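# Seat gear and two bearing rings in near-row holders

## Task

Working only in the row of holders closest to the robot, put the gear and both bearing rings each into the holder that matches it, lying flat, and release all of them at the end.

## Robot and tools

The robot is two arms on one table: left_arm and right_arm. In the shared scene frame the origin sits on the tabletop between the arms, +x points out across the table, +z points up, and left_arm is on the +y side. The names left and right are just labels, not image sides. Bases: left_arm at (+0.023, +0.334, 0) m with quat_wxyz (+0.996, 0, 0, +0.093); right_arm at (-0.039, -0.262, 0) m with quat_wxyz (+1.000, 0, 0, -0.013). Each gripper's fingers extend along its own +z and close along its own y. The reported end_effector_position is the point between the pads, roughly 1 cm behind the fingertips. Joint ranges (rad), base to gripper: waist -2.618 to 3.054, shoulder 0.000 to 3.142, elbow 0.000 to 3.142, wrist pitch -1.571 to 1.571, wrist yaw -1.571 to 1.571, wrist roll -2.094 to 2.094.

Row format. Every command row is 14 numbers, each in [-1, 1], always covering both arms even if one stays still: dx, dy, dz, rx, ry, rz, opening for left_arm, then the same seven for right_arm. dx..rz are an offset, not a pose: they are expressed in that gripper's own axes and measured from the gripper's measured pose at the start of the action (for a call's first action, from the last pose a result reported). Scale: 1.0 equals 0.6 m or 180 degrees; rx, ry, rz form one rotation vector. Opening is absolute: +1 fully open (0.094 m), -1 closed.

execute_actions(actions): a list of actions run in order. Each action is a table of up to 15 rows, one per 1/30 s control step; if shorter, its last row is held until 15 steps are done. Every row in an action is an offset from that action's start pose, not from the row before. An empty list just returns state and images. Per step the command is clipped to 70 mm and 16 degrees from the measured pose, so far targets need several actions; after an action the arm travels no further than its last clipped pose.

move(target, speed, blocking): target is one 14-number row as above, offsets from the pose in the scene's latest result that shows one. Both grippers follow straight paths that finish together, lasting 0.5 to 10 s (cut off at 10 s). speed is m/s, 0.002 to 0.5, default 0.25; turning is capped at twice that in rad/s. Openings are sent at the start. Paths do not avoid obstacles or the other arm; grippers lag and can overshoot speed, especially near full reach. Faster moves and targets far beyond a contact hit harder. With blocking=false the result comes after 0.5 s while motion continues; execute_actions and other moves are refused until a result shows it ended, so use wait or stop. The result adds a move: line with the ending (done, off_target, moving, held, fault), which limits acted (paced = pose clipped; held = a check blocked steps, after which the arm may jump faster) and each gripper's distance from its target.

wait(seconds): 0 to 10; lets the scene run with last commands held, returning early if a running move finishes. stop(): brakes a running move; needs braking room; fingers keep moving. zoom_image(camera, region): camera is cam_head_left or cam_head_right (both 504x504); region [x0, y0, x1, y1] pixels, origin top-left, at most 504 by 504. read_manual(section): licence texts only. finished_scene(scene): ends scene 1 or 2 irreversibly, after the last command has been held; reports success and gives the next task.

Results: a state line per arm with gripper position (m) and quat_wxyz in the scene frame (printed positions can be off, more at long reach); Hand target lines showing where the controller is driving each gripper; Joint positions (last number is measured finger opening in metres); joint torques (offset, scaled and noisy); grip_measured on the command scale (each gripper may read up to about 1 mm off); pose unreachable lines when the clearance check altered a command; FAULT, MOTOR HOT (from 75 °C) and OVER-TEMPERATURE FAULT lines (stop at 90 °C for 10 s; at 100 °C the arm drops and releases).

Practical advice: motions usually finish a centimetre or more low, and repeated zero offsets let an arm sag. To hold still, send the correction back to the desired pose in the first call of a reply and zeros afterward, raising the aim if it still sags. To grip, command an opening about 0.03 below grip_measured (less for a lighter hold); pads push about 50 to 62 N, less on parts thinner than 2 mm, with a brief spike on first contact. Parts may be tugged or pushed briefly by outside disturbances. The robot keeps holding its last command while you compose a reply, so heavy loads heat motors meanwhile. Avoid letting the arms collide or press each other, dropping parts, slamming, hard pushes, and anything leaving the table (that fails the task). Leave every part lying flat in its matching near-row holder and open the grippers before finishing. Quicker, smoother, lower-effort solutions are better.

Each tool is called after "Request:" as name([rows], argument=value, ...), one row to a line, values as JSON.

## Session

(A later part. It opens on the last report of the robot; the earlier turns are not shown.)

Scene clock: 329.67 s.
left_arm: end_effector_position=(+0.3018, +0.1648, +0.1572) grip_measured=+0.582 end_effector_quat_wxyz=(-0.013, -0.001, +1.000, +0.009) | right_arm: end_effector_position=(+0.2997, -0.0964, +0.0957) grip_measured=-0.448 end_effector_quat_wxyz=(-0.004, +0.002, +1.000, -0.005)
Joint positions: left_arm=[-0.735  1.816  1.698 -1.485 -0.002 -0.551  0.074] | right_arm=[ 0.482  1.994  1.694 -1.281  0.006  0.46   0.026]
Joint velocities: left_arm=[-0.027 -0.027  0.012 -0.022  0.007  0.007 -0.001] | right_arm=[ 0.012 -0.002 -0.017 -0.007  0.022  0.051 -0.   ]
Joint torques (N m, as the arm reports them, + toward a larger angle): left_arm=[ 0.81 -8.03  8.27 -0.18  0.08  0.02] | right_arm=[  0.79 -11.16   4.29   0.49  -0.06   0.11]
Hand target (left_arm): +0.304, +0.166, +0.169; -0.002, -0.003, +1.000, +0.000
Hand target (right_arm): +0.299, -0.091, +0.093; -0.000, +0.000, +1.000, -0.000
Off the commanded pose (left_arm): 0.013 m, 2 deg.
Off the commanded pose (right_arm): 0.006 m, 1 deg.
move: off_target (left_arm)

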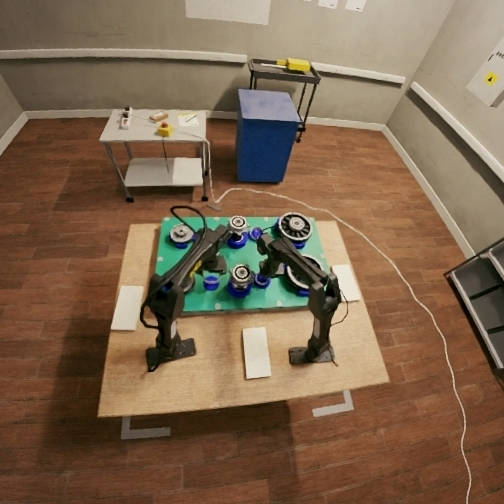

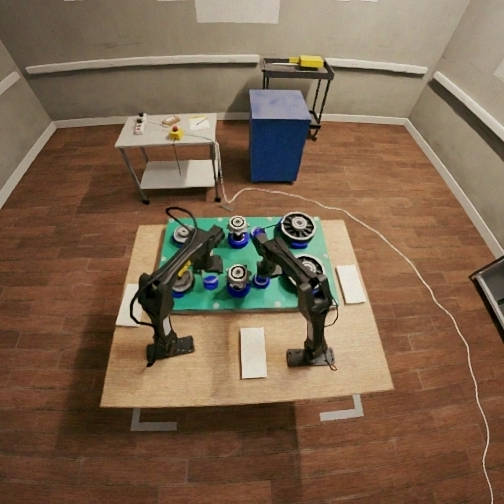

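Request:
move(target=[0, 0, -0.01, 0, 0, 0, 0.55, 0, 0.004, 0.013, -0.003, -0.0025, 0, -0.45], speed=0.02)

Request:
move(target=[0, 0, 0, 0, 0, 0, 0.55, 0, 0, 0, 0, 0, 0, -0.95], speed=0.02)

Scene clock: 336.43 s.
left_arm: end_effector_position=(+0.3003, +0.1657, +0.1573) grip_measured=+0.582 end_effector_quat_wxyz=(-0.016, -0.001, +1.000, +0.011) | right_arm: end_effector_position=(+0.2983, -0.0970, +0.0902) grip_measured=-0.448 end_effector_quat_wxyz=(-0.006, +0.002, +1.000, -0.006)
Joint positions: left_arm=[-0.735  1.816  1.698 -1.492 -0.002 -0.551  0.074] | right_arm=[ 0.482  1.994  1.672 -1.264  0.005  0.46   0.026]
Joint velocities: left_arm=[ 0.002  0.017 -0.002 -0.095 -0.007  0.022  0.001] | right_arm=[-0.012 -0.002 -0.007  0.066 -0.037 -0.022 -0.   ]
Joint torques (N m, as the arm reports them, + toward a larger angle): left_arm=[ 0.14 -6.64  8.21 -0.27  0.08 -0.02] | right_arm=[  0.32 -11.39   4.18   0.54  -0.05   0.08]
Hand target (left_arm): +0.302, +0.165, +0.163; -0.013, -0.001, +1.000, +0.009
Hand target (right_arm): +0.300, -0.094, +0.088; +0.000, +0.002, +1.000, -0.000
Off the commanded pose (left_arm): 0.006 m, 0 deg.
Off the commanded pose (right_arm): 0.004 m, 1 deg.
move: done

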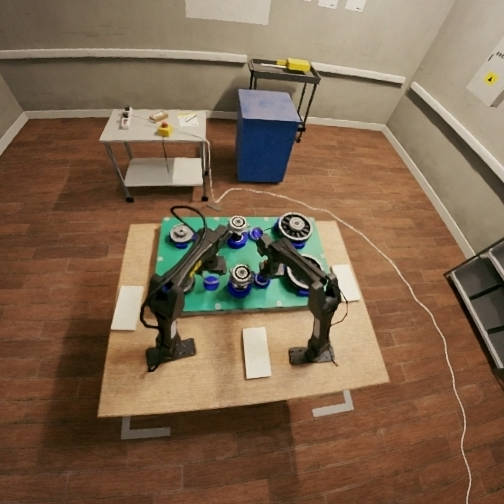

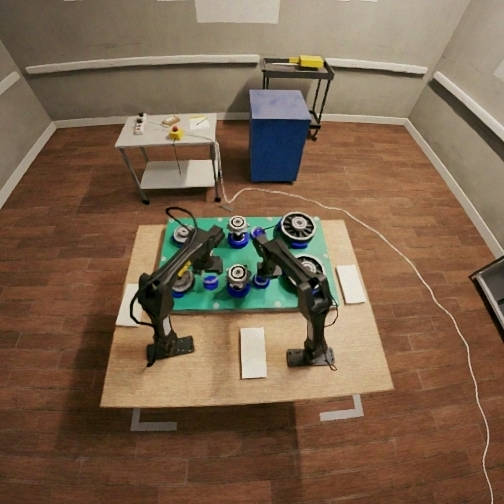

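Scene clock: 336.93 s.
left_arm: end_effector_position=(+0.3003, +0.1657, +0.1573) grip_measured=+0.582 end_effector_quat_wxyz=(-0.016, -0.001, +1.000, +0.011) | right_arm: end_effector_position=(+0.2980, -0.0962, +0.0911) grip_measured=-0.891 end_effector_quat_wxyz=(-0.006, +0.002, +1.000, -0.003)
Joint positions: left_arm=[-0.735  1.816  1.698 -1.492 -0.002 -0.551  0.074] | right_arm=[ 0.482  1.992  1.672 -1.264  0.     0.46   0.005]
Joint velocities: left_arm=[-0.022 -0.002  0.012  0.051  0.022 -0.051 -0.001] | right_arm=[-0.017 -0.032 -0.007 -0.066 -0.022 -0.081  0.   ]
Joint torques (N m, as the arm reports them, + toward a larger angle): left_arm=[ 0.11 -6.83  5.55 -0.06  0.04 -0.05] | right_arm=[ -0.09 -10.84   5.2    0.26   0.09   0.  ]
Hand target (left_arm): +0.300, +0.166, +0.157; -0.016, -0.001, +1.000, +0.011
Hand target (right_arm): +0.298, -0.097, +0.090; -0.006, +0.002, +1.000, -0.006
Off the commanded pose (left_arm): 0.000 m, 0 deg.
Off the commanded pose (right_arm): 0.001 m, 0 deg.
move: done

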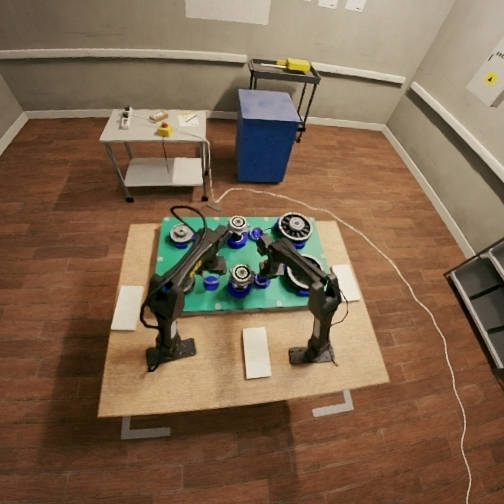

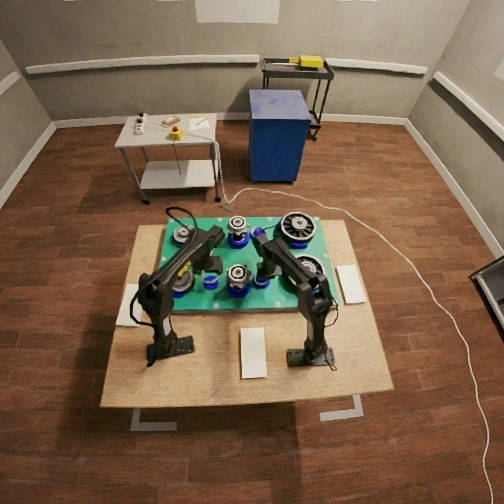

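Request:
move(target=[0.2833, -0.0267, 0.037, 0.007, -0.0102, 0.0006, 0.55, 0.1633, -0.04, -0.108, -0.002, -0.0038, -0.0013, -0.925], speed=0.2)

Request:
zoom_image(camera="cam_head_left", region=[150, 240, 310, 340])

Request:
zoom_image(camera="cam_head_right", region=[150, 240, 310, 340])

Scene clock: 366.60 s.
left_arm: end_effector_position=(+0.1318, +0.1541, +0.1349) grip_measured=+0.582 end_effector_quat_wxyz=(-0.009, -0.000, +1.000, +0.008) | right_arm: end_effector_position=(+0.2076, -0.1188, +0.1547) grip_measured=-0.891 end_effector_quat_wxyz=(+0.004, -0.002, +1.000, +0.002)
Joint positions: left_arm=[-1.21   1.358  1.144 -1.381  0.008 -1.024  0.074] | right_arm=[ 0.55   1.617  1.459 -1.404  0.     0.52   0.005]
Joint velocities: left_arm=[-0.012 -0.002  0.002  0.051 -0.037 -0.051  0.   ] | right_arm=[-0.002 -0.027  0.007  0.022 -0.007  0.066 -0.001]
Joint torques (N m, as the arm reports them, + toward a larger angle): left_arm=[-0.89 -4.86  5.44  0.05 -0.09 -0.12] | right_arm=[ 0.43 -8.63  4.66  0.2   0.01  0.15]
Hand target (left_arm): +0.132, +0.153, +0.138; +0.003, -0.000, +1.000, -0.001
Hand target (right_arm): +0.201, -0.120, +0.156; +0.001, +0.000, +1.000, -0.000
Off the commanded pose (left_arm): 0.007 m, 1 deg.
Off the commanded pose (right_arm): 0.007 m, 1 deg.
move: done

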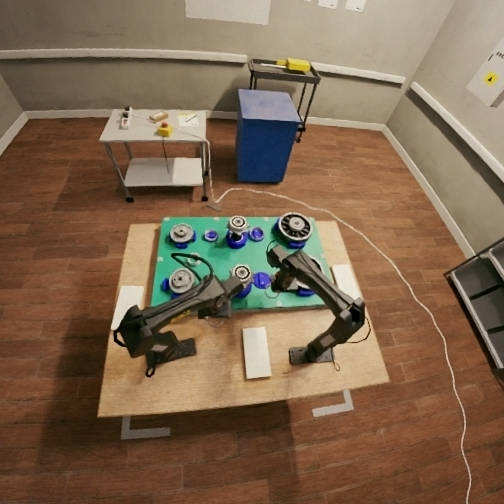

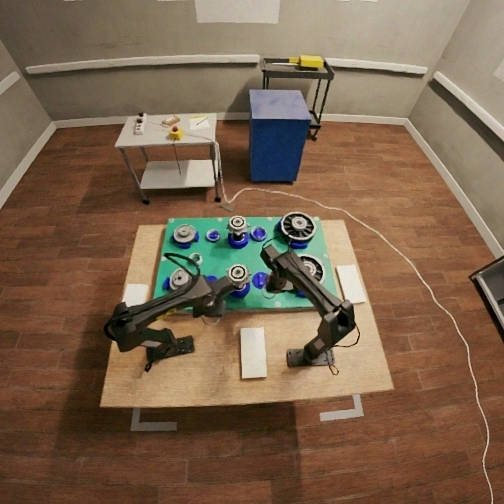

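Region (150, 240, 310, 340) of cam_head_left's 504x504 image, scaled by 3.150, with more detail than that image has; it fills the top 315 rows of this view, and the rest is white.

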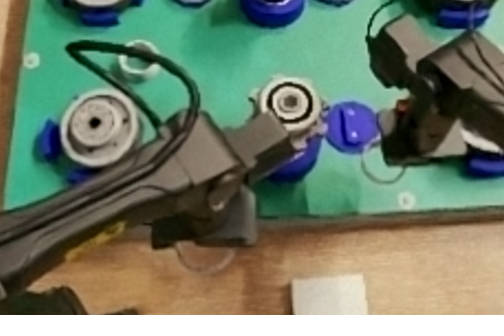

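Region (150, 240, 310, 340) of cam_head_right's 504x504 image, scaled by 3.150, with more detail than that image has; it fills the top 315 rows of this view, and the rest is white.

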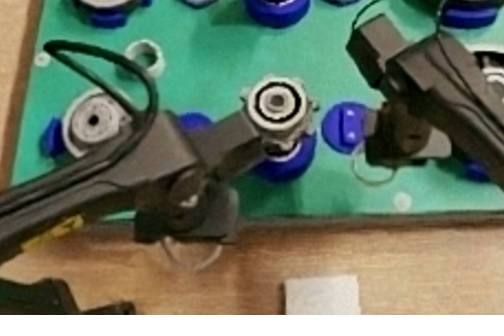

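Request:
move(target=[0.12, -0.1067, 0.165, 0.005, -0.0057, 0, 0.55, 0, 0, -0.003, 0, 0, 0, -0.925], speed=0.2)

Scene clock: 389.13 s.
left_arm: end_effector_position=(+0.0585, +0.0927, +0.0378) grip_measured=+0.582 end_effector_quat_wxyz=(-0.005, -0.000, +1.000, +0.003) | right_arm: end_effector_position=(+0.2076, -0.1188, +0.1547) grip_measured=-0.891 end_effector_quat_wxyz=(+0.004, -0.001, +1.000, +0.002)
Joint positions: left_arm=[-1.608  1.544  0.912 -0.947  0.009 -1.422  0.074] | right_arm=[ 0.55   1.617  1.459 -1.404  0.     0.521  0.005]
Joint velocities: left_arm=[-0.002  0.007  0.007 -0.081  0.022  0.037 -0.   ] | right_arm=[-0.002  0.002 -0.002  0.022 -0.007  0.037 -0.   ]
Joint torques (N m, as the arm reports them, + toward a larger angle): left_arm=[-0.53 -4.49  5.04  0.05 -0.02 -0.06] | right_arm=[ 0.13 -7.09  5.87  0.27 -0.06  0.02]
Hand target (left_arm): +0.059, +0.091, +0.038; +0.002, -0.001, +1.000, -0.001
Hand target (right_arm): +0.208, -0.119, +0.156; +0.004, -0.002, +1.000, +0.002
Off the commanded pose (left_arm): 0.002 m, 1 deg.
Off the commanded pose (right_arm): 0.002 m, 0 deg.
move: done

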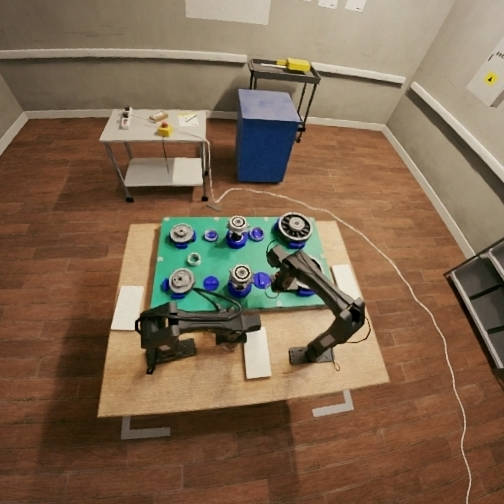

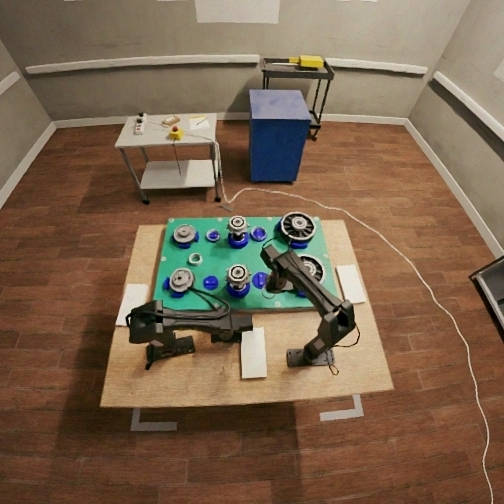

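Request:
move(target=[0, 0, 0.047, 0, 0, 0, 0.55, 0, 0, 0, 0, 0, 0, -0.925], speed=0.025)

Request:
zoom_image(camera="cam_head_left", region=[155, 250, 235, 310])

Request:
zoom_image(camera="cam_head_right", region=[155, 250, 235, 310])

Scene clock: 398.40 s.
left_arm: end_effector_position=(+0.0588, +0.0913, +0.0126) grip_measured=+0.581 end_effector_quat_wxyz=(-0.004, -0.001, +1.000, +0.002) | right_arm: end_effector_position=(+0.2076, -0.1188, +0.1547) grip_measured=-0.891 end_effector_quat_wxyz=(+0.004, -0.001, +1.000, +0.002)
Joint positions: left_arm=[-1.608  1.592  0.849 -0.833  0.008 -1.424  0.074] | right_arm=[ 0.55   1.617  1.459 -1.404  0.     0.521  0.005]
Joint velocities: left_arm=[-0.002 -0.007  0.007 -0.007 -0.051  0.037 -0.001] | right_arm=[ 0.002 -0.022 -0.017  0.037  0.022 -0.037 -0.   ]
Joint torques (N m, as the arm reports them, + toward a larger angle): left_arm=[-0.13 -4.23  4.25  0.08  0.06 -0.03] | right_arm=[-0.13 -7.19  5.18  0.37 -0.05  0.03]
Hand target (left_arm): +0.058, +0.092, +0.010; -0.005, -0.000, +1.000, +0.003
Hand target (right_arm): +0.208, -0.119, +0.155; +0.004, -0.001, +1.000, +0.002
Off the commanded pose (left_arm): 0.003 m, 0 deg.
Off the commanded pose (right_arm): 0.000 m, 0 deg.
move: done

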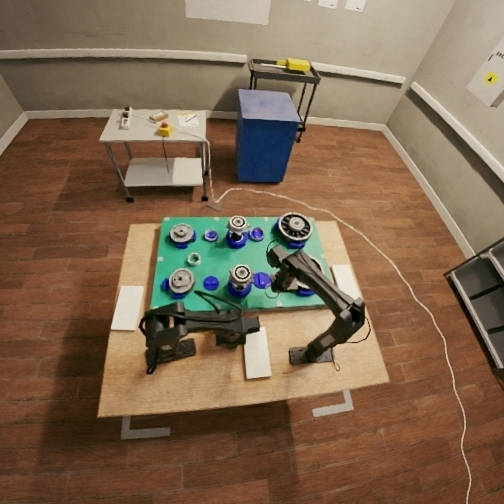

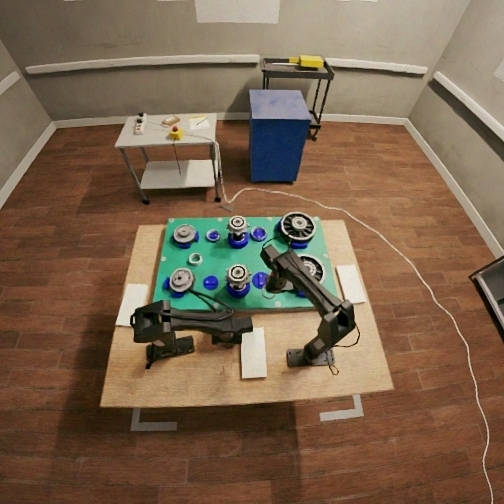

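Region (155, 250, 235, 310) of cam_head_left's 504x504 image, scaled by 6.300, with more detail than that image has; it fills the top 378 rows of this view, and the rest is white.

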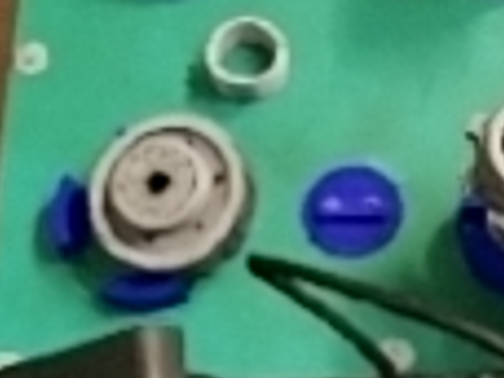

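Region (155, 250, 235, 310) of cam_head_right's 504x504 image, scaled by 6.300, with more detail than that image has; it fills the top 378 rows of this view, and the rest is white.

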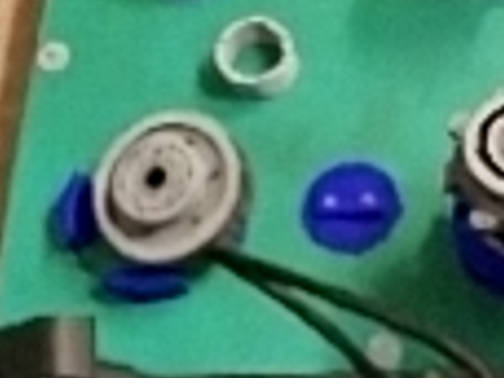

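Request:
move(target=[0, 0, 0, 0, 0, 0, 1, 0, 0, 0, 0, 0, 0, -0.925], speed=0.05)

Request:
move(target=[0, 0, -0.1, 0, 0, 0, 1, 0, 0, 0, 0, 0, 0, -0.925], speed=0.2)

Scene clock: 432.03 s.
left_arm: end_effector_position=(+0.0588, +0.0910, +0.0126) grip_measured=+1.000 end_effector_quat_wxyz=(-0.004, -0.001, +1.000, +0.001) | right_arm: end_effector_position=(+0.2076, -0.1188, +0.1547) grip_measured=-0.891 end_effector_quat_wxyz=(+0.004, -0.001, +1.000, +0.002)
Joint positions: left_arm=[-1.608  1.592  0.849 -0.832  0.008 -1.424  0.094] | right_arm=[ 0.55   1.617  1.459 -1.404  0.     0.521  0.005]
Joint velocities: left_arm=[-0.007 -0.012 -0.007 -0.007  0.037  0.037  0.   ] | right_arm=[-0.007 -0.002  0.007 -0.037 -0.066 -0.007 -0.001]
Joint torques (N m, as the arm reports them, + toward a larger angle): left_arm=[ 0.01 -4.68  4.98  0.    0.06 -0.01] | right_arm=[ 0.12 -7.18  5.17  0.35 -0.08  0.02]
Hand target (left_arm): +0.059, +0.091, +0.013; -0.004, -0.001, +1.000, +0.002
Hand target (right_arm): +0.208, -0.119, +0.155; +0.004, -0.001, +1.000, +0.002
Off the commanded pose (left_arm): 0.000 m, 0 deg.
Off the commanded pose (right_arm): 0.000 m, 0 deg.
move: done

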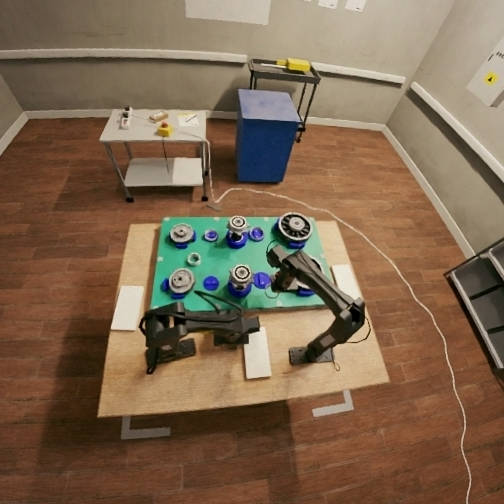

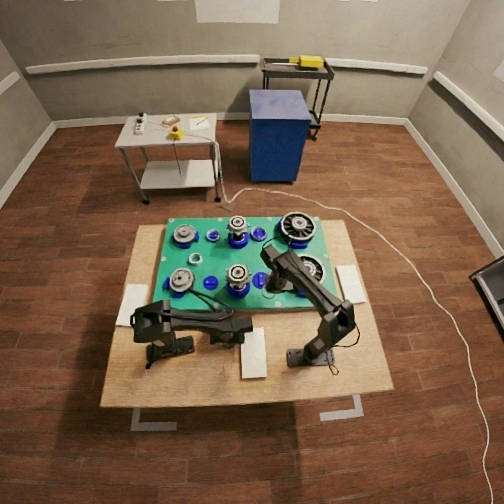

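Scene clock: 433.10 s.
left_arm: end_effector_position=(+0.0583, +0.0942, +0.0635) grip_measured=+1.000 end_effector_quat_wxyz=(-0.006, -0.001, +1.000, +0.010) | right_arm: end_effector_position=(+0.2076, -0.1188, +0.1547) grip_measured=-0.891 end_effector_quat_wxyz=(+0.004, -0.001, +1.000, +0.002)
Joint positions: left_arm=[-1.608  1.515  0.993 -1.07   0.008 -1.424  0.094] | right_arm=[ 0.55   1.617  1.459 -1.404  0.     0.521  0.005]
Joint velocities: left_arm=[-0.007  0.002 -0.007  0.007 -0.037 -0.007  0.   ] | right_arm=[ 0.012  0.017 -0.002  0.022 -0.007 -0.022 -0.001]
Joint torques (N m, as the arm reports them, + toward a larger angle): left_arm=[ 0.54 -5.17  7.4  -0.2   0.07  0.  ] | right_arm=[ 0.13 -7.17  5.24  0.34 -0.04  0.04]
Hand target (left_arm): +0.060, +0.092, +0.072; -0.004, -0.001, +1.000, +0.002
Hand target (right_arm): +0.208, -0.119, +0.155; +0.004, -0.001, +1.000, +0.002
Off the commanded pose (left_arm): 0.010 m, 1 deg.
Off the commanded pose (right_arm): 0.000 m, 0 deg.
move: done

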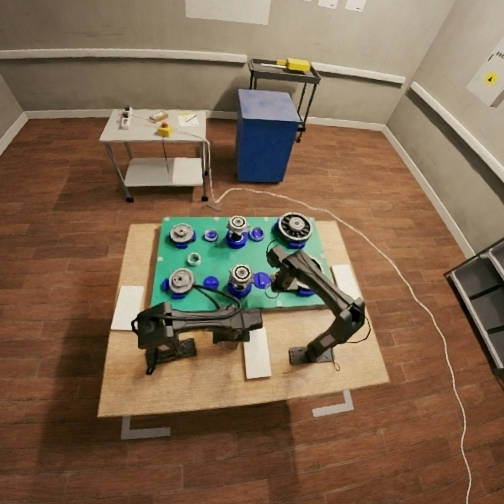

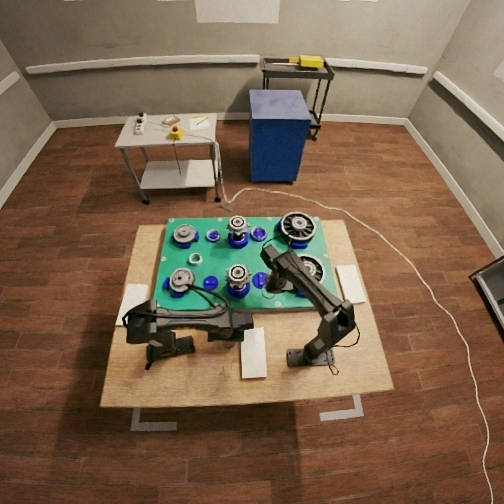

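Request:
move(target=[-0.1867, 0.1767, -0.197, 0.0064, -0.0038, 0.0006, 0.7, 0.263, 0.065, 0.058, 0, 0, 0, -0.925], speed=0.25)

Scene clock: 443.40 s.
left_arm: end_effector_position=(+0.1680, +0.1975, +0.1732) grip_measured=+0.702 end_effector_quat_wxyz=(-0.006, -0.000, +1.000, +0.006) | right_arm: end_effector_position=(+0.0494, -0.0836, +0.1163) grip_measured=-0.891 end_effector_quat_wxyz=(-0.008, -0.003, +1.000, -0.012)
Joint positions: left_arm=[-0.945  1.325  1.272 -1.535 -0.    -0.759  0.08 ] | right_arm=[ 1.13   1.322  1.043 -1.32  -0.003  1.098  0.005]
Joint velocities: left_arm=[ 0.007  0.002  0.007 -0.007 -0.066  0.007 -0.   ] | right_arm=[ 0.007 -0.002 -0.002  0.022 -0.095 -0.007  0.001]
Joint torques (N m, as the arm reports them, + toward a larger angle): left_arm=[ 0.99 -2.65  7.87 -0.1   0.08  0.05] | right_arm=[ 0.63 -6.28  4.67  0.43  0.13  0.2 ]
Hand target (left_arm): +0.170, +0.198, +0.179; -0.004, -0.001, +1.000, +0.002
Hand target (right_arm): +0.051, -0.081, +0.118; +0.006, -0.001, +1.000, +0.001
Off the commanded pose (left_arm): 0.010 m, 1 deg.
Off the commanded pose (right_arm): 0.004 m, 2 deg.
move: done

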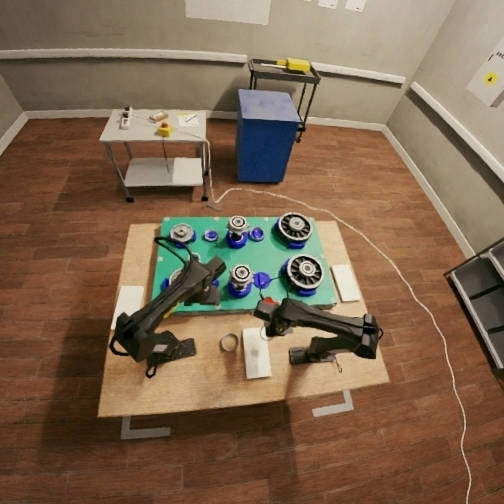

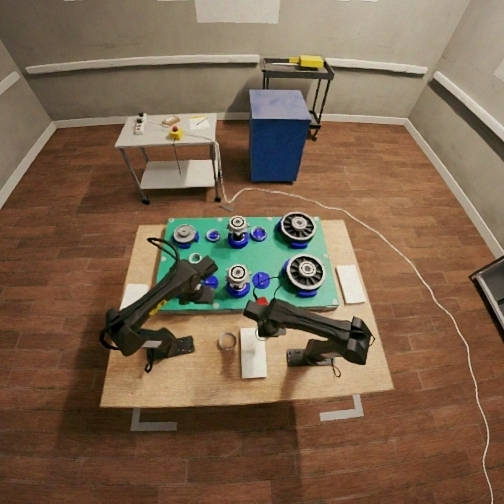

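Request:
move(target=[-0.2183, 0.1642, -0.01, 0.004, -0.004, 0, 0.7, 0.182, 0.265, 0.11, -0.0076, -0.005, 0.002, -0.925], speed=0.25)

Request:
zoom_image(camera="cam_head_left", region=[140, 240, 290, 390])

Request:
zoom_image(camera="cam_head_right", region=[140, 240, 290, 390])

Scene clock: 449.87 s.
left_arm: end_effector_position=(+0.2919, +0.2915, +0.1711) grip_measured=+0.702 end_effector_quat_wxyz=(-0.018, -0.002, +1.000, +0.004) | right_arm: end_effector_position=(-0.0636, +0.0617, +0.0429) grip_measured=-0.891 end_effector_quat_wxyz=(-0.005, -0.006, +1.000, -0.018)
Joint positions: left_arm=[-0.347  1.618  1.526 -1.516 -0.002 -0.164  0.08 ] | right_arm=[ 1.663  1.86   1.295 -1.042 -0.012  1.625  0.005]
Joint velocities: left_arm=[ 0.007 -0.002 -0.002  0.095 -0.022 -0.051  0.   ] | right_arm=[-0.002 -0.032  0.002 -0.007 -0.007 -0.11   0.   ]
Joint torques (N m, as the arm reports them, + toward a larger angle): left_arm=[ 0.37 -5.42  7.92 -0.07  0.07  0.04] | right_arm=[-0.07 -9.47  6.74  0.34  0.15  0.15]
Hand target (left_arm): +0.297, +0.291, +0.178; -0.004, -0.000, +1.000, -0.001
Hand target (right_arm): -0.062, +0.073, +0.050; +0.002, +0.000, +1.000, +0.001
Off the commanded pose (left_arm): 0.011 m, 2 deg.
Off the commanded pose (right_arm): 0.013 m, 2 deg.
move: off_target (left_arm, right_arm)

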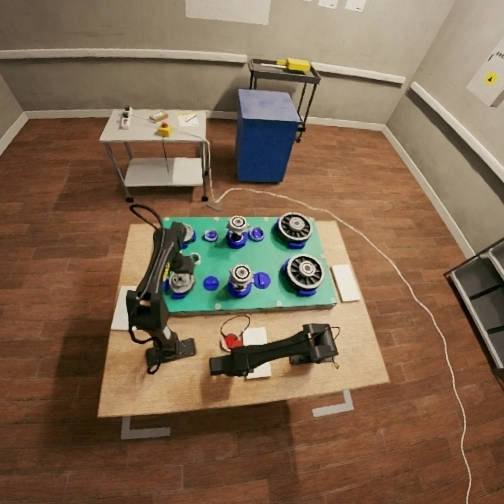

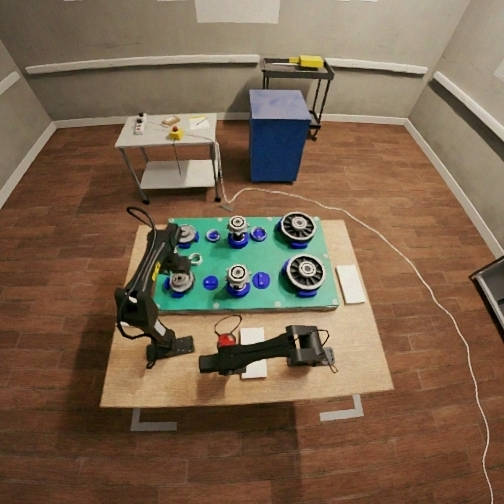

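Region (140, 240, 290, 390) of cam_head_left's 504x504 image, scaled by 3.360, with more detail than that image has.

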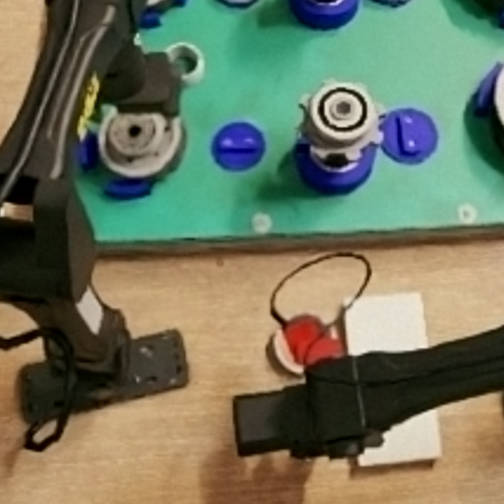

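Region (140, 240, 290, 390) of cam_head_right's 504x504 image, scaled by 3.360, with more detail than that image has.

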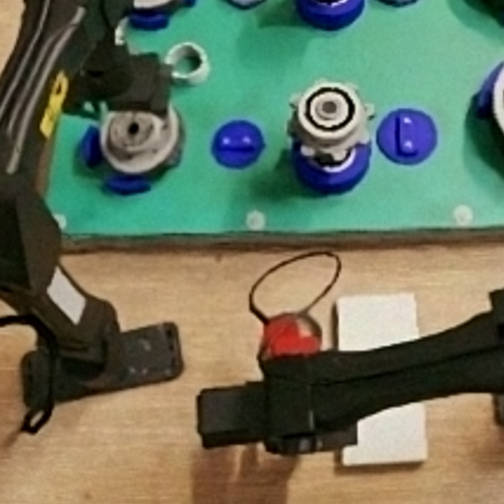

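Request:
zoom_image(camera="cam_head_left", region=[195, 262, 279, 300])

Request:
zoom_image(camera="cam_head_right", region=[195, 262, 279, 300])

Request:
move(target=[-0.018, 0.01, 0.045, 0.0025, -0.0115, 0.001, 0.7, 0, 0.02, 0.052, -0.0115, -0.003, 0.004, -0.925], speed=0.025)

Region (195, 262, 279, 300) of cam_head_left's 504x504 image, scaled by 6.000, with more detail than that image has; it fills the top 228 rows of this view, and the rest is white.

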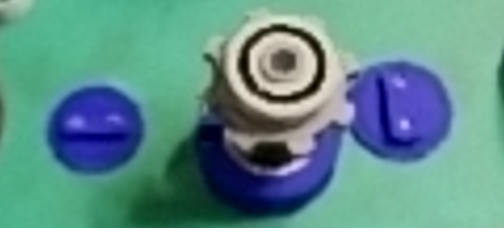

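Region (195, 262, 279, 300) of cam_head_right's 504x504 image, scaled by 6.000, with more detail than that image has; it fills the top 228 rows of this view, and the rest is white.

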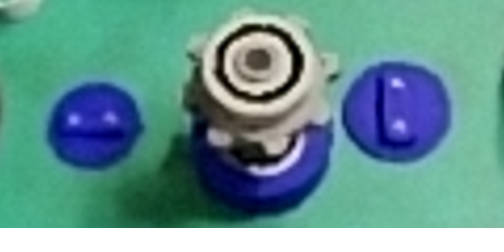

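Scene clock: 455.57 s.
left_arm: end_effector_position=(+0.2999, +0.2954, +0.1433) grip_measured=+0.702 end_effector_quat_wxyz=(-0.009, +0.001, +1.000, +0.002) | right_arm: end_effector_position=(-0.0643, +0.0721, +0.0155) grip_measured=-0.891 end_effector_quat_wxyz=(-0.006, -0.002, +1.000, -0.003)
Joint positions: left_arm=[-0.329  1.618  1.416 -1.387 -0.002 -0.141  0.08 ] | right_arm=[ 1.663  1.906  1.241 -0.91  -0.012  1.633  0.005]
Joint velocities: left_arm=[ 0.007 -0.002 -0.007 -0.022  0.022  0.022 -0.   ] | right_arm=[ 0.002 -0.017 -0.002 -0.007  0.022  0.066  0.001]
Joint torques (N m, as the arm reports them, + toward a larger angle): left_arm=[ 0.89 -5.87  4.95  0.18  0.04 -0.01] | right_arm=[ 0.44 -9.2   4.18  0.49  0.12  0.19]
Hand target (left_arm): +0.302, +0.297, +0.144; -0.001, -0.001, +1.000, -0.000
Hand target (right_arm): -0.064, +0.072, +0.011; -0.001, +0.001, +1.000, -0.001
Off the commanded pose (left_arm): 0.003 m, 1 deg.
Off the commanded pose (right_arm): 0.004 m, 1 deg.
move: done

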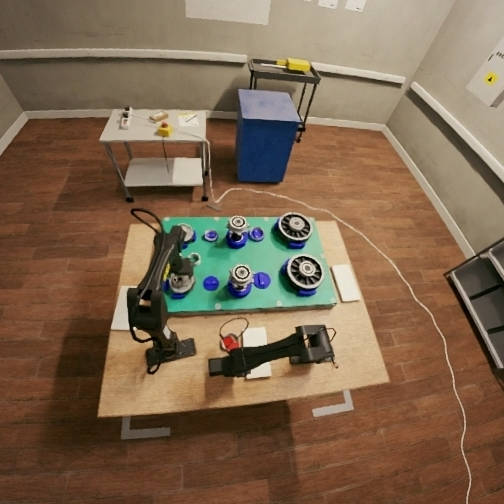

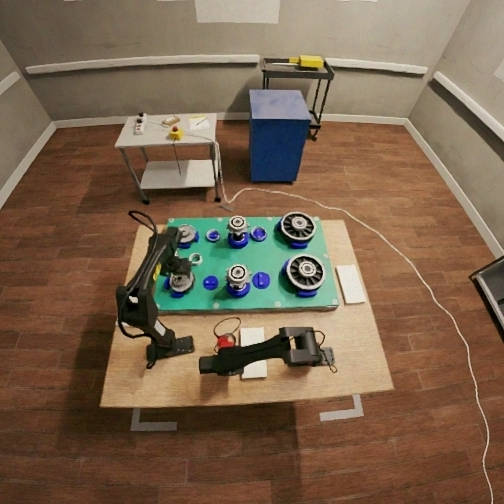

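Request:
move(target=[0, 0, 0, 0, 0, 0, 0.7, 0, 0, 0.012, 0, 0, 0, -0.925], speed=0.015)

Request:
zoom_image(camera="cam_head_left", region=[150, 250, 220, 306])

Request:
zoom_image(camera="cam_head_right", region=[150, 250, 220, 306])

Scene clock: 462.57 s.
left_arm: end_effector_position=(+0.3004, +0.2953, +0.1433) grip_measured=+0.702 end_effector_quat_wxyz=(-0.008, +0.001, +1.000, +0.002) | right_arm: end_effector_position=(-0.0647, +0.0743, +0.0155) grip_measured=-0.891 end_effector_quat_wxyz=(-0.007, -0.002, +1.000, +0.002)
Joint positions: left_arm=[-0.329  1.618  1.416 -1.385 -0.002 -0.141  0.08 ] | right_arm=[ 1.663  1.906  1.241 -0.901 -0.014  1.633  0.005]
Joint velocities: left_arm=[-0.002 -0.012  0.027  0.022 -0.051  0.022 -0.001] | right_arm=[-0.002  0.002 -0.002  0.051  0.051 -0.007 -0.   ]
Joint torques (N m, as the arm reports them, + toward a larger angle): left_arm=[ 0.06 -5.39  5.65 -0.03  0.02 -0.06] | right_arm=[ 0.13 -8.93  3.78  0.53  0.    0.05]
Hand target (left_arm): +0.300, +0.295, +0.143; -0.009, +0.001, +1.000, +0.002
Hand target (right_arm): -0.064, +0.072, +0.008; -0.006, -0.002, +1.000, -0.002
Off the commanded pose (left_arm): 0.000 m, 0 deg.
Off the commanded pose (right_arm): 0.008 m, 1 deg.
move: done

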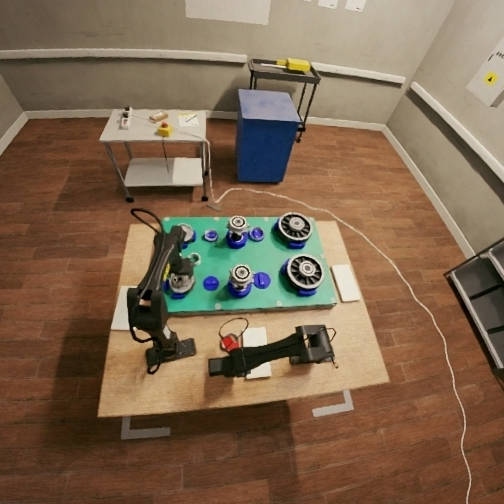

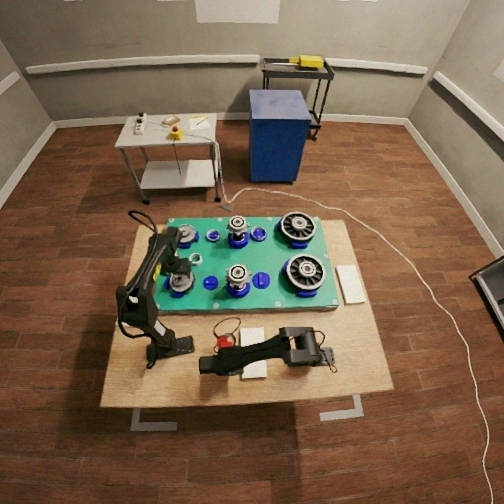

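Region (150, 250, 220, 306) of cam_head_left's 504x504 image, scaled by 7.200, with more detail than that image has; it fills the top 403 rows of this view, and the rest is white.

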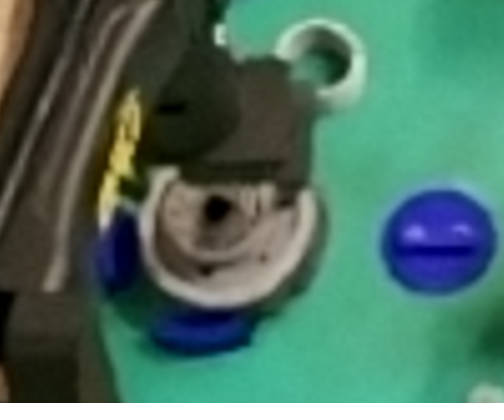

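Region (150, 250, 220, 306) of cam_head_right's 504x504 image, scaled by 7.200, with more detail than that image has; it fills the top 403 rows of this view, and the rest is white.

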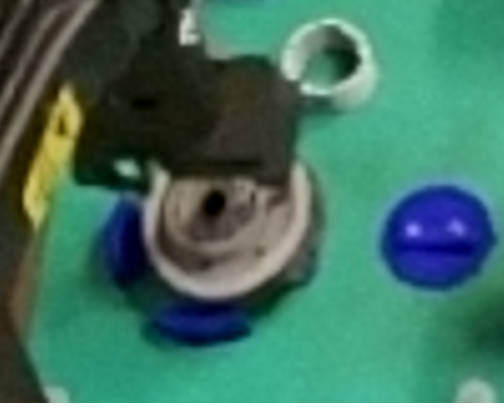

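Request:
move(target=[0.012, 0, 0.033, 0.001, -0.005, 0, 0.7, 0, 0, 0, 0, 0, 0, -0.45], speed=0.02)

Request:
zoom_image(camera="cam_head_right", region=[150, 250, 220, 306])

Scene clock: 475.00 s.
left_arm: end_effector_position=(+0.2945, +0.2960, +0.1327) grip_measured=+0.701 end_effector_quat_wxyz=(+0.005, +0.001, +1.000, -0.000) | right_arm: end_effector_position=(-0.0649, +0.0745, +0.0155) grip_measured=-0.452 end_effector_quat_wxyz=(-0.008, -0.002, +1.000, +0.002)
Joint positions: left_arm=[-0.329  1.571  1.325 -1.316 -0.001 -0.141  0.08 ] | right_arm=[ 1.663  1.906  1.241 -0.9   -0.015  1.633  0.026]
Joint velocities: left_arm=[ 0.002  0.007 -0.022 -0.007  0.022 -0.022 -0.   ] | right_arm=[ 0.012 -0.017 -0.007 -0.037 -0.007  0.022 -0.   ]
Joint torques (N m, as the arm reports them, + toward a larger angle): left_arm=[-0.12 -4.7   2.77  0.38  0.06 -0.05] | right_arm=[ 0.12 -9.85  4.93  0.31 -0.03  0.07]
Hand target (left_arm): +0.293, +0.295, +0.124; -0.000, +0.001, +1.000, +0.001
Hand target (right_arm): -0.065, +0.074, +0.015; -0.007, -0.002, +1.000, +0.002
Off the commanded pose (left_arm): 0.009 m, 1 deg.
Off the commanded pose (right_arm): 0.000 m, 0 deg.
move: done

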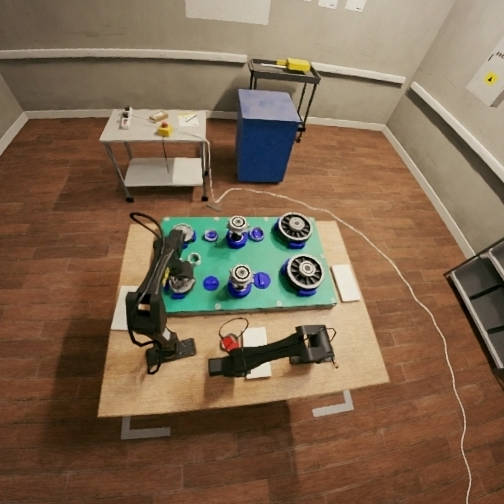

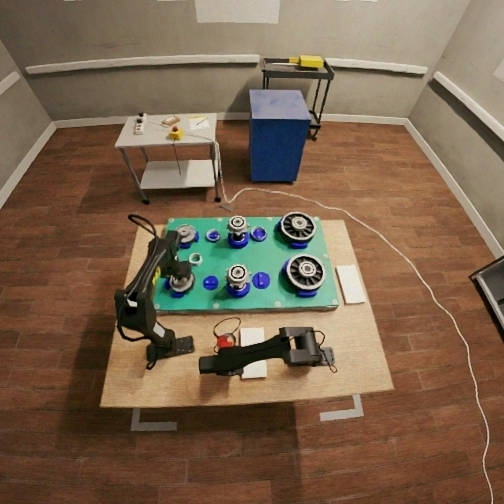

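Region (150, 250, 220, 306) of cam_head_right's 504x504 image, scaled by 7.200, with more detail than that image has; it fills the top 403 rows of this view, and the rest is white.

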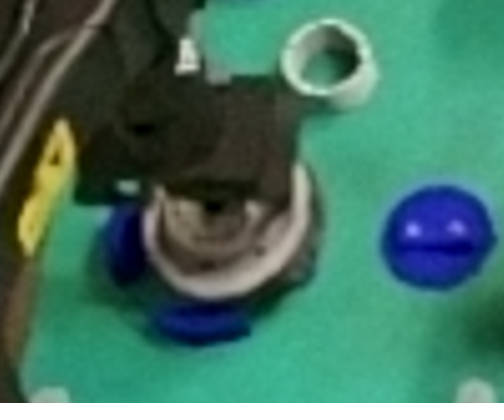

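Request:
move(target=[0, 0, 0, 0, 0, 0, 0.25, 0, 0, -0.09, 0, 0, 0, -0.45], speed=0.15)

Request:
zoom_image(camera="cam_head_right", region=[150, 250, 220, 306])

Scene clock: 479.10 s.
left_arm: end_effector_position=(+0.2943, +0.2946, +0.1321) grip_measured=+0.266 end_effector_quat_wxyz=(+0.003, +0.001, +1.000, -0.004) | right_arm: end_effector_position=(-0.0651, +0.0740, +0.0620) grip_measured=-0.452 end_effector_quat_wxyz=(-0.008, -0.002, +1.000, +0.001)
Joint positions: left_arm=[-0.329  1.573  1.325 -1.316  0.007 -0.14   0.059] | right_arm=[ 1.663  1.849  1.36  -1.079 -0.016  1.633  0.026]
Joint velocities: left_arm=[-0.002 -0.017 -0.002 -0.007  0.037  0.022  0.001] | right_arm=[ 0.002 -0.012 -0.002  0.022 -0.022 -0.066  0.   ]
Joint torques (N m, as the arm reports them, + toward a larger angle): left_arm=[-0.13 -5.25  5.69  0.02 -0.02 -0.02] | right_arm=[ -0.18 -10.24   6.51   0.09  -0.04  -0.01]
Hand target (left_arm): +0.294, +0.296, +0.133; +0.004, +0.001, +1.000, -0.000
Hand target (right_arm): -0.064, +0.074, +0.069; -0.008, -0.002, +1.000, +0.002
Off the commanded pose (left_arm): 0.001 m, 0 deg.
Off the commanded pose (right_arm): 0.008 m, 0 deg.
move: done

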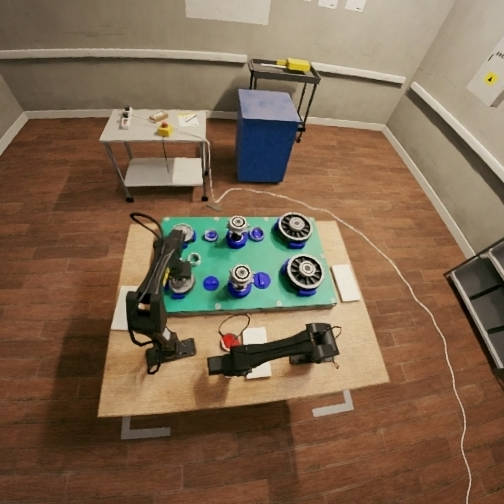

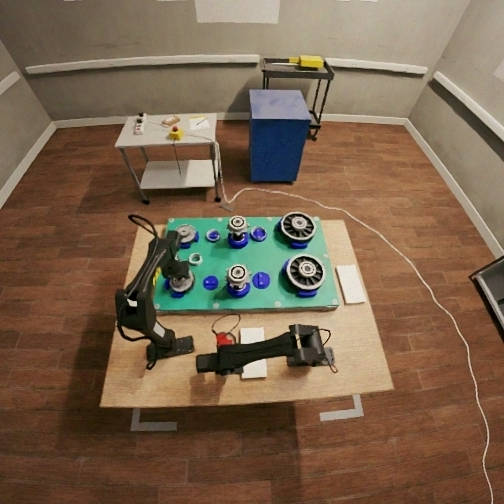

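Region (150, 250, 220, 306) of cam_head_right's 504x504 image, scaled by 7.200, with more detail than that image has; it fills the top 403 rows of this view, and the rest is white.

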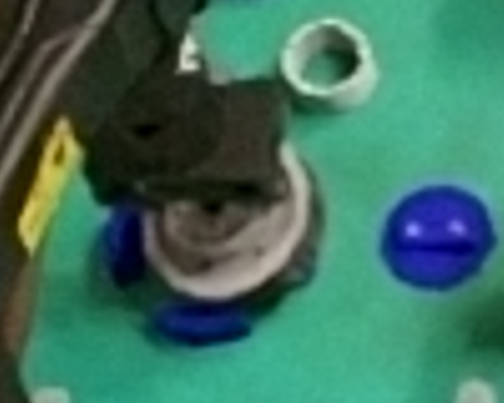

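Request:
move(target=[0, 0, 0, 0, 0, 0, 0.2, -0.2, -0.033, 0, 0.0006, -0.005, 0.001, -0.45], speed=0.2)

Request:
zoom_image(camera="cam_head_right", region=[150, 250, 220, 306])

Request:
zoom_image(camera="cam_head_left", region=[190, 310, 280, 390])

Scene clock: 491.27 s.
left_arm: end_effector_position=(+0.2943, +0.2946, +0.1321) grip_measured=+0.256 end_effector_quat_wxyz=(+0.003, +0.001, +1.000, -0.004) | right_arm: end_effector_position=(+0.0531, +0.0527, +0.0556) grip_measured=-0.452 end_effector_quat_wxyz=(-0.009, +0.008, +1.000, -0.010)
Joint positions: left_arm=[-0.329  1.573  1.325 -1.316  0.007 -0.14   0.059] | right_arm=[ 1.303  1.846  1.33  -1.079 -0.011  1.293  0.026]
Joint velocities: left_arm=[ 0.017 -0.017 -0.022  0.037 -0.007  0.022 -0.001] | right_arm=[-0.002 -0.002  0.032 -0.007  0.051 -0.095 -0.   ]
Joint torques (N m, as the arm reports them, + toward a larger angle): left_arm=[ 0.01 -4.76  5.76  0.03  0.05 -0.03] | right_arm=[  0.21 -10.59   4.87   0.37   0.11  -0.12]
Hand target (left_arm): +0.294, +0.295, +0.132; +0.003, +0.001, +1.000, -0.004
Hand target (right_arm): +0.054, +0.055, +0.059; -0.002, +0.000, +1.000, -0.001
Off the commanded pose (left_arm): 0.000 m, 0 deg.
Off the commanded pose (right_arm): 0.005 m, 2 deg.
move: done

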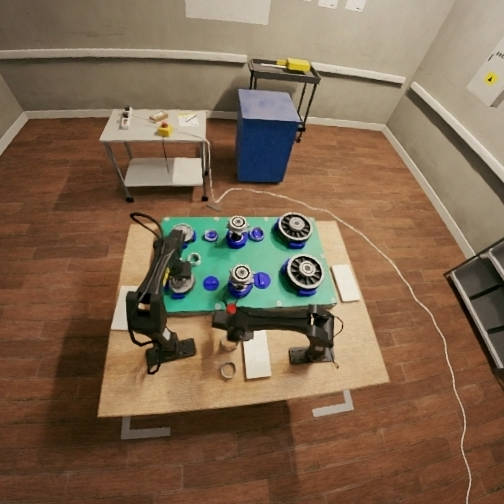

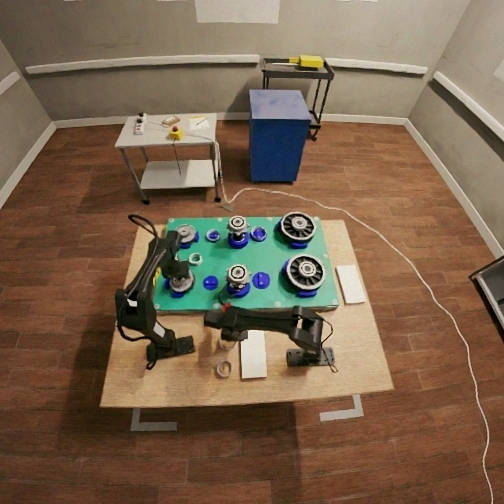

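Region (150, 250, 220, 306) of cam_head_right's 504x504 image, scaled by 7.200, with more detail than that image has; it fills the top 403 rows of this view, and the rest is white.

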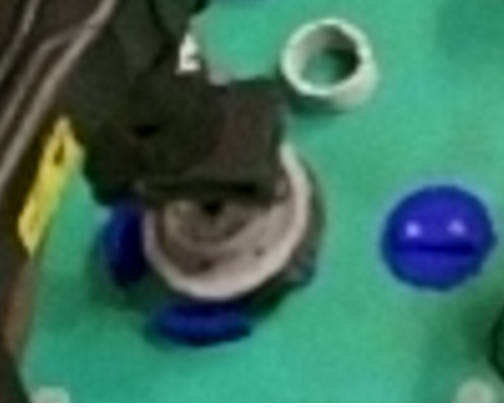

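Region (190, 310, 280, 390) of cam_head_left's 504x504 image, scaled by 5.600, with more detail than that image has.

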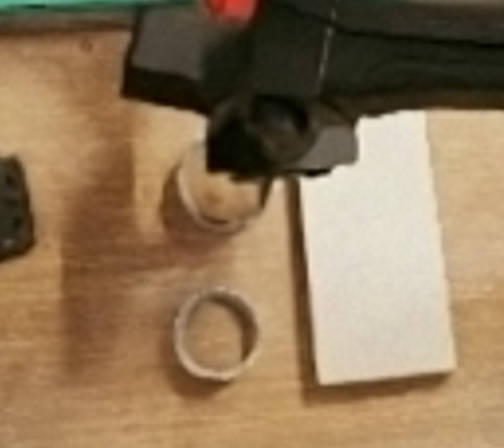

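Request:
move(target=[0, 0, -0.005, 0, 0, 0, 0.6, 0.024, 0.004, 0.066, -0.0064, -0.0057, -0.005, -0.45], speed=0.035)

Request:
zoom_image(camera="cam_head_left", region=[190, 310, 280, 390])

Scene clock: 508.60 s.
left_arm: end_effector_position=(+0.2940, +0.2959, +0.1322) grip_measured=+0.598 end_effector_quat_wxyz=(+0.003, +0.001, +1.000, -0.001) | right_arm: end_effector_position=(+0.0387, +0.0554, +0.0221) grip_measured=-0.452 end_effector_quat_wxyz=(-0.005, -0.001, +1.000, +0.004)
Joint positions: left_arm=[-0.329  1.573  1.325 -1.317  0.    -0.14   0.075] | right_arm=[ 1.348  1.86   1.207 -0.913 -0.011  1.319  0.026]
Joint velocities: left_arm=[-0.002  0.007 -0.007  0.051  0.037  0.037  0.   ] | right_arm=[-0.012  0.012 -0.012  0.066 -0.095  0.037 -0.001]
Joint torques (N m, as the arm reports them, + toward a larger angle): left_arm=[ 0.07 -4.91  6.84 -0.09  0.12  0.  ] | right_arm=[ 0.33 -8.74  4.1   0.5   0.1   0.1 ]
Hand target (left_arm): +0.294, +0.295, +0.135; +0.003, +0.001, +1.000, -0.004
Hand target (right_arm): +0.038, +0.055, +0.017; +0.001, +0.000, +1.000, +0.000
Off the commanded pose (left_arm): 0.003 m, 0 deg.
Off the commanded pose (right_arm): 0.006 m, 1 deg.
move: done

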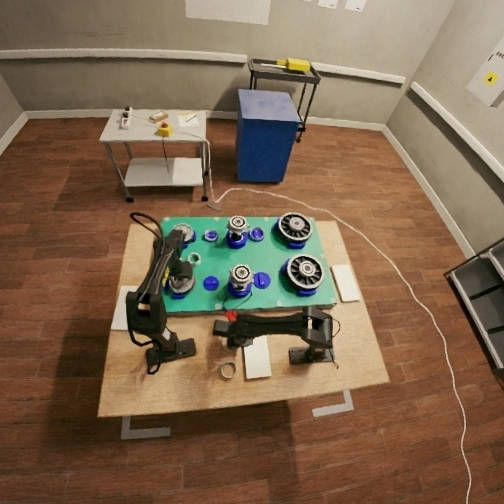

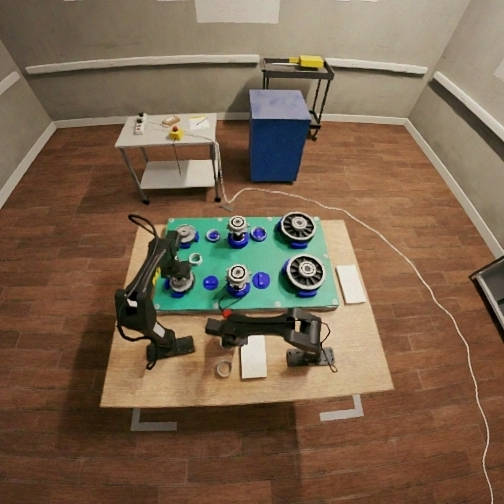

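Region (190, 310, 280, 390) of cam_head_left's 504x504 image, scaled by 5.600, with more detail than that image has.

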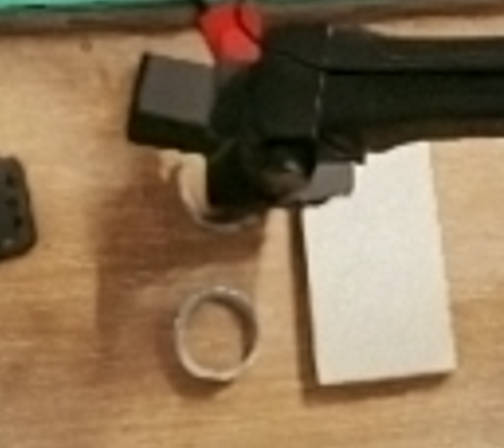

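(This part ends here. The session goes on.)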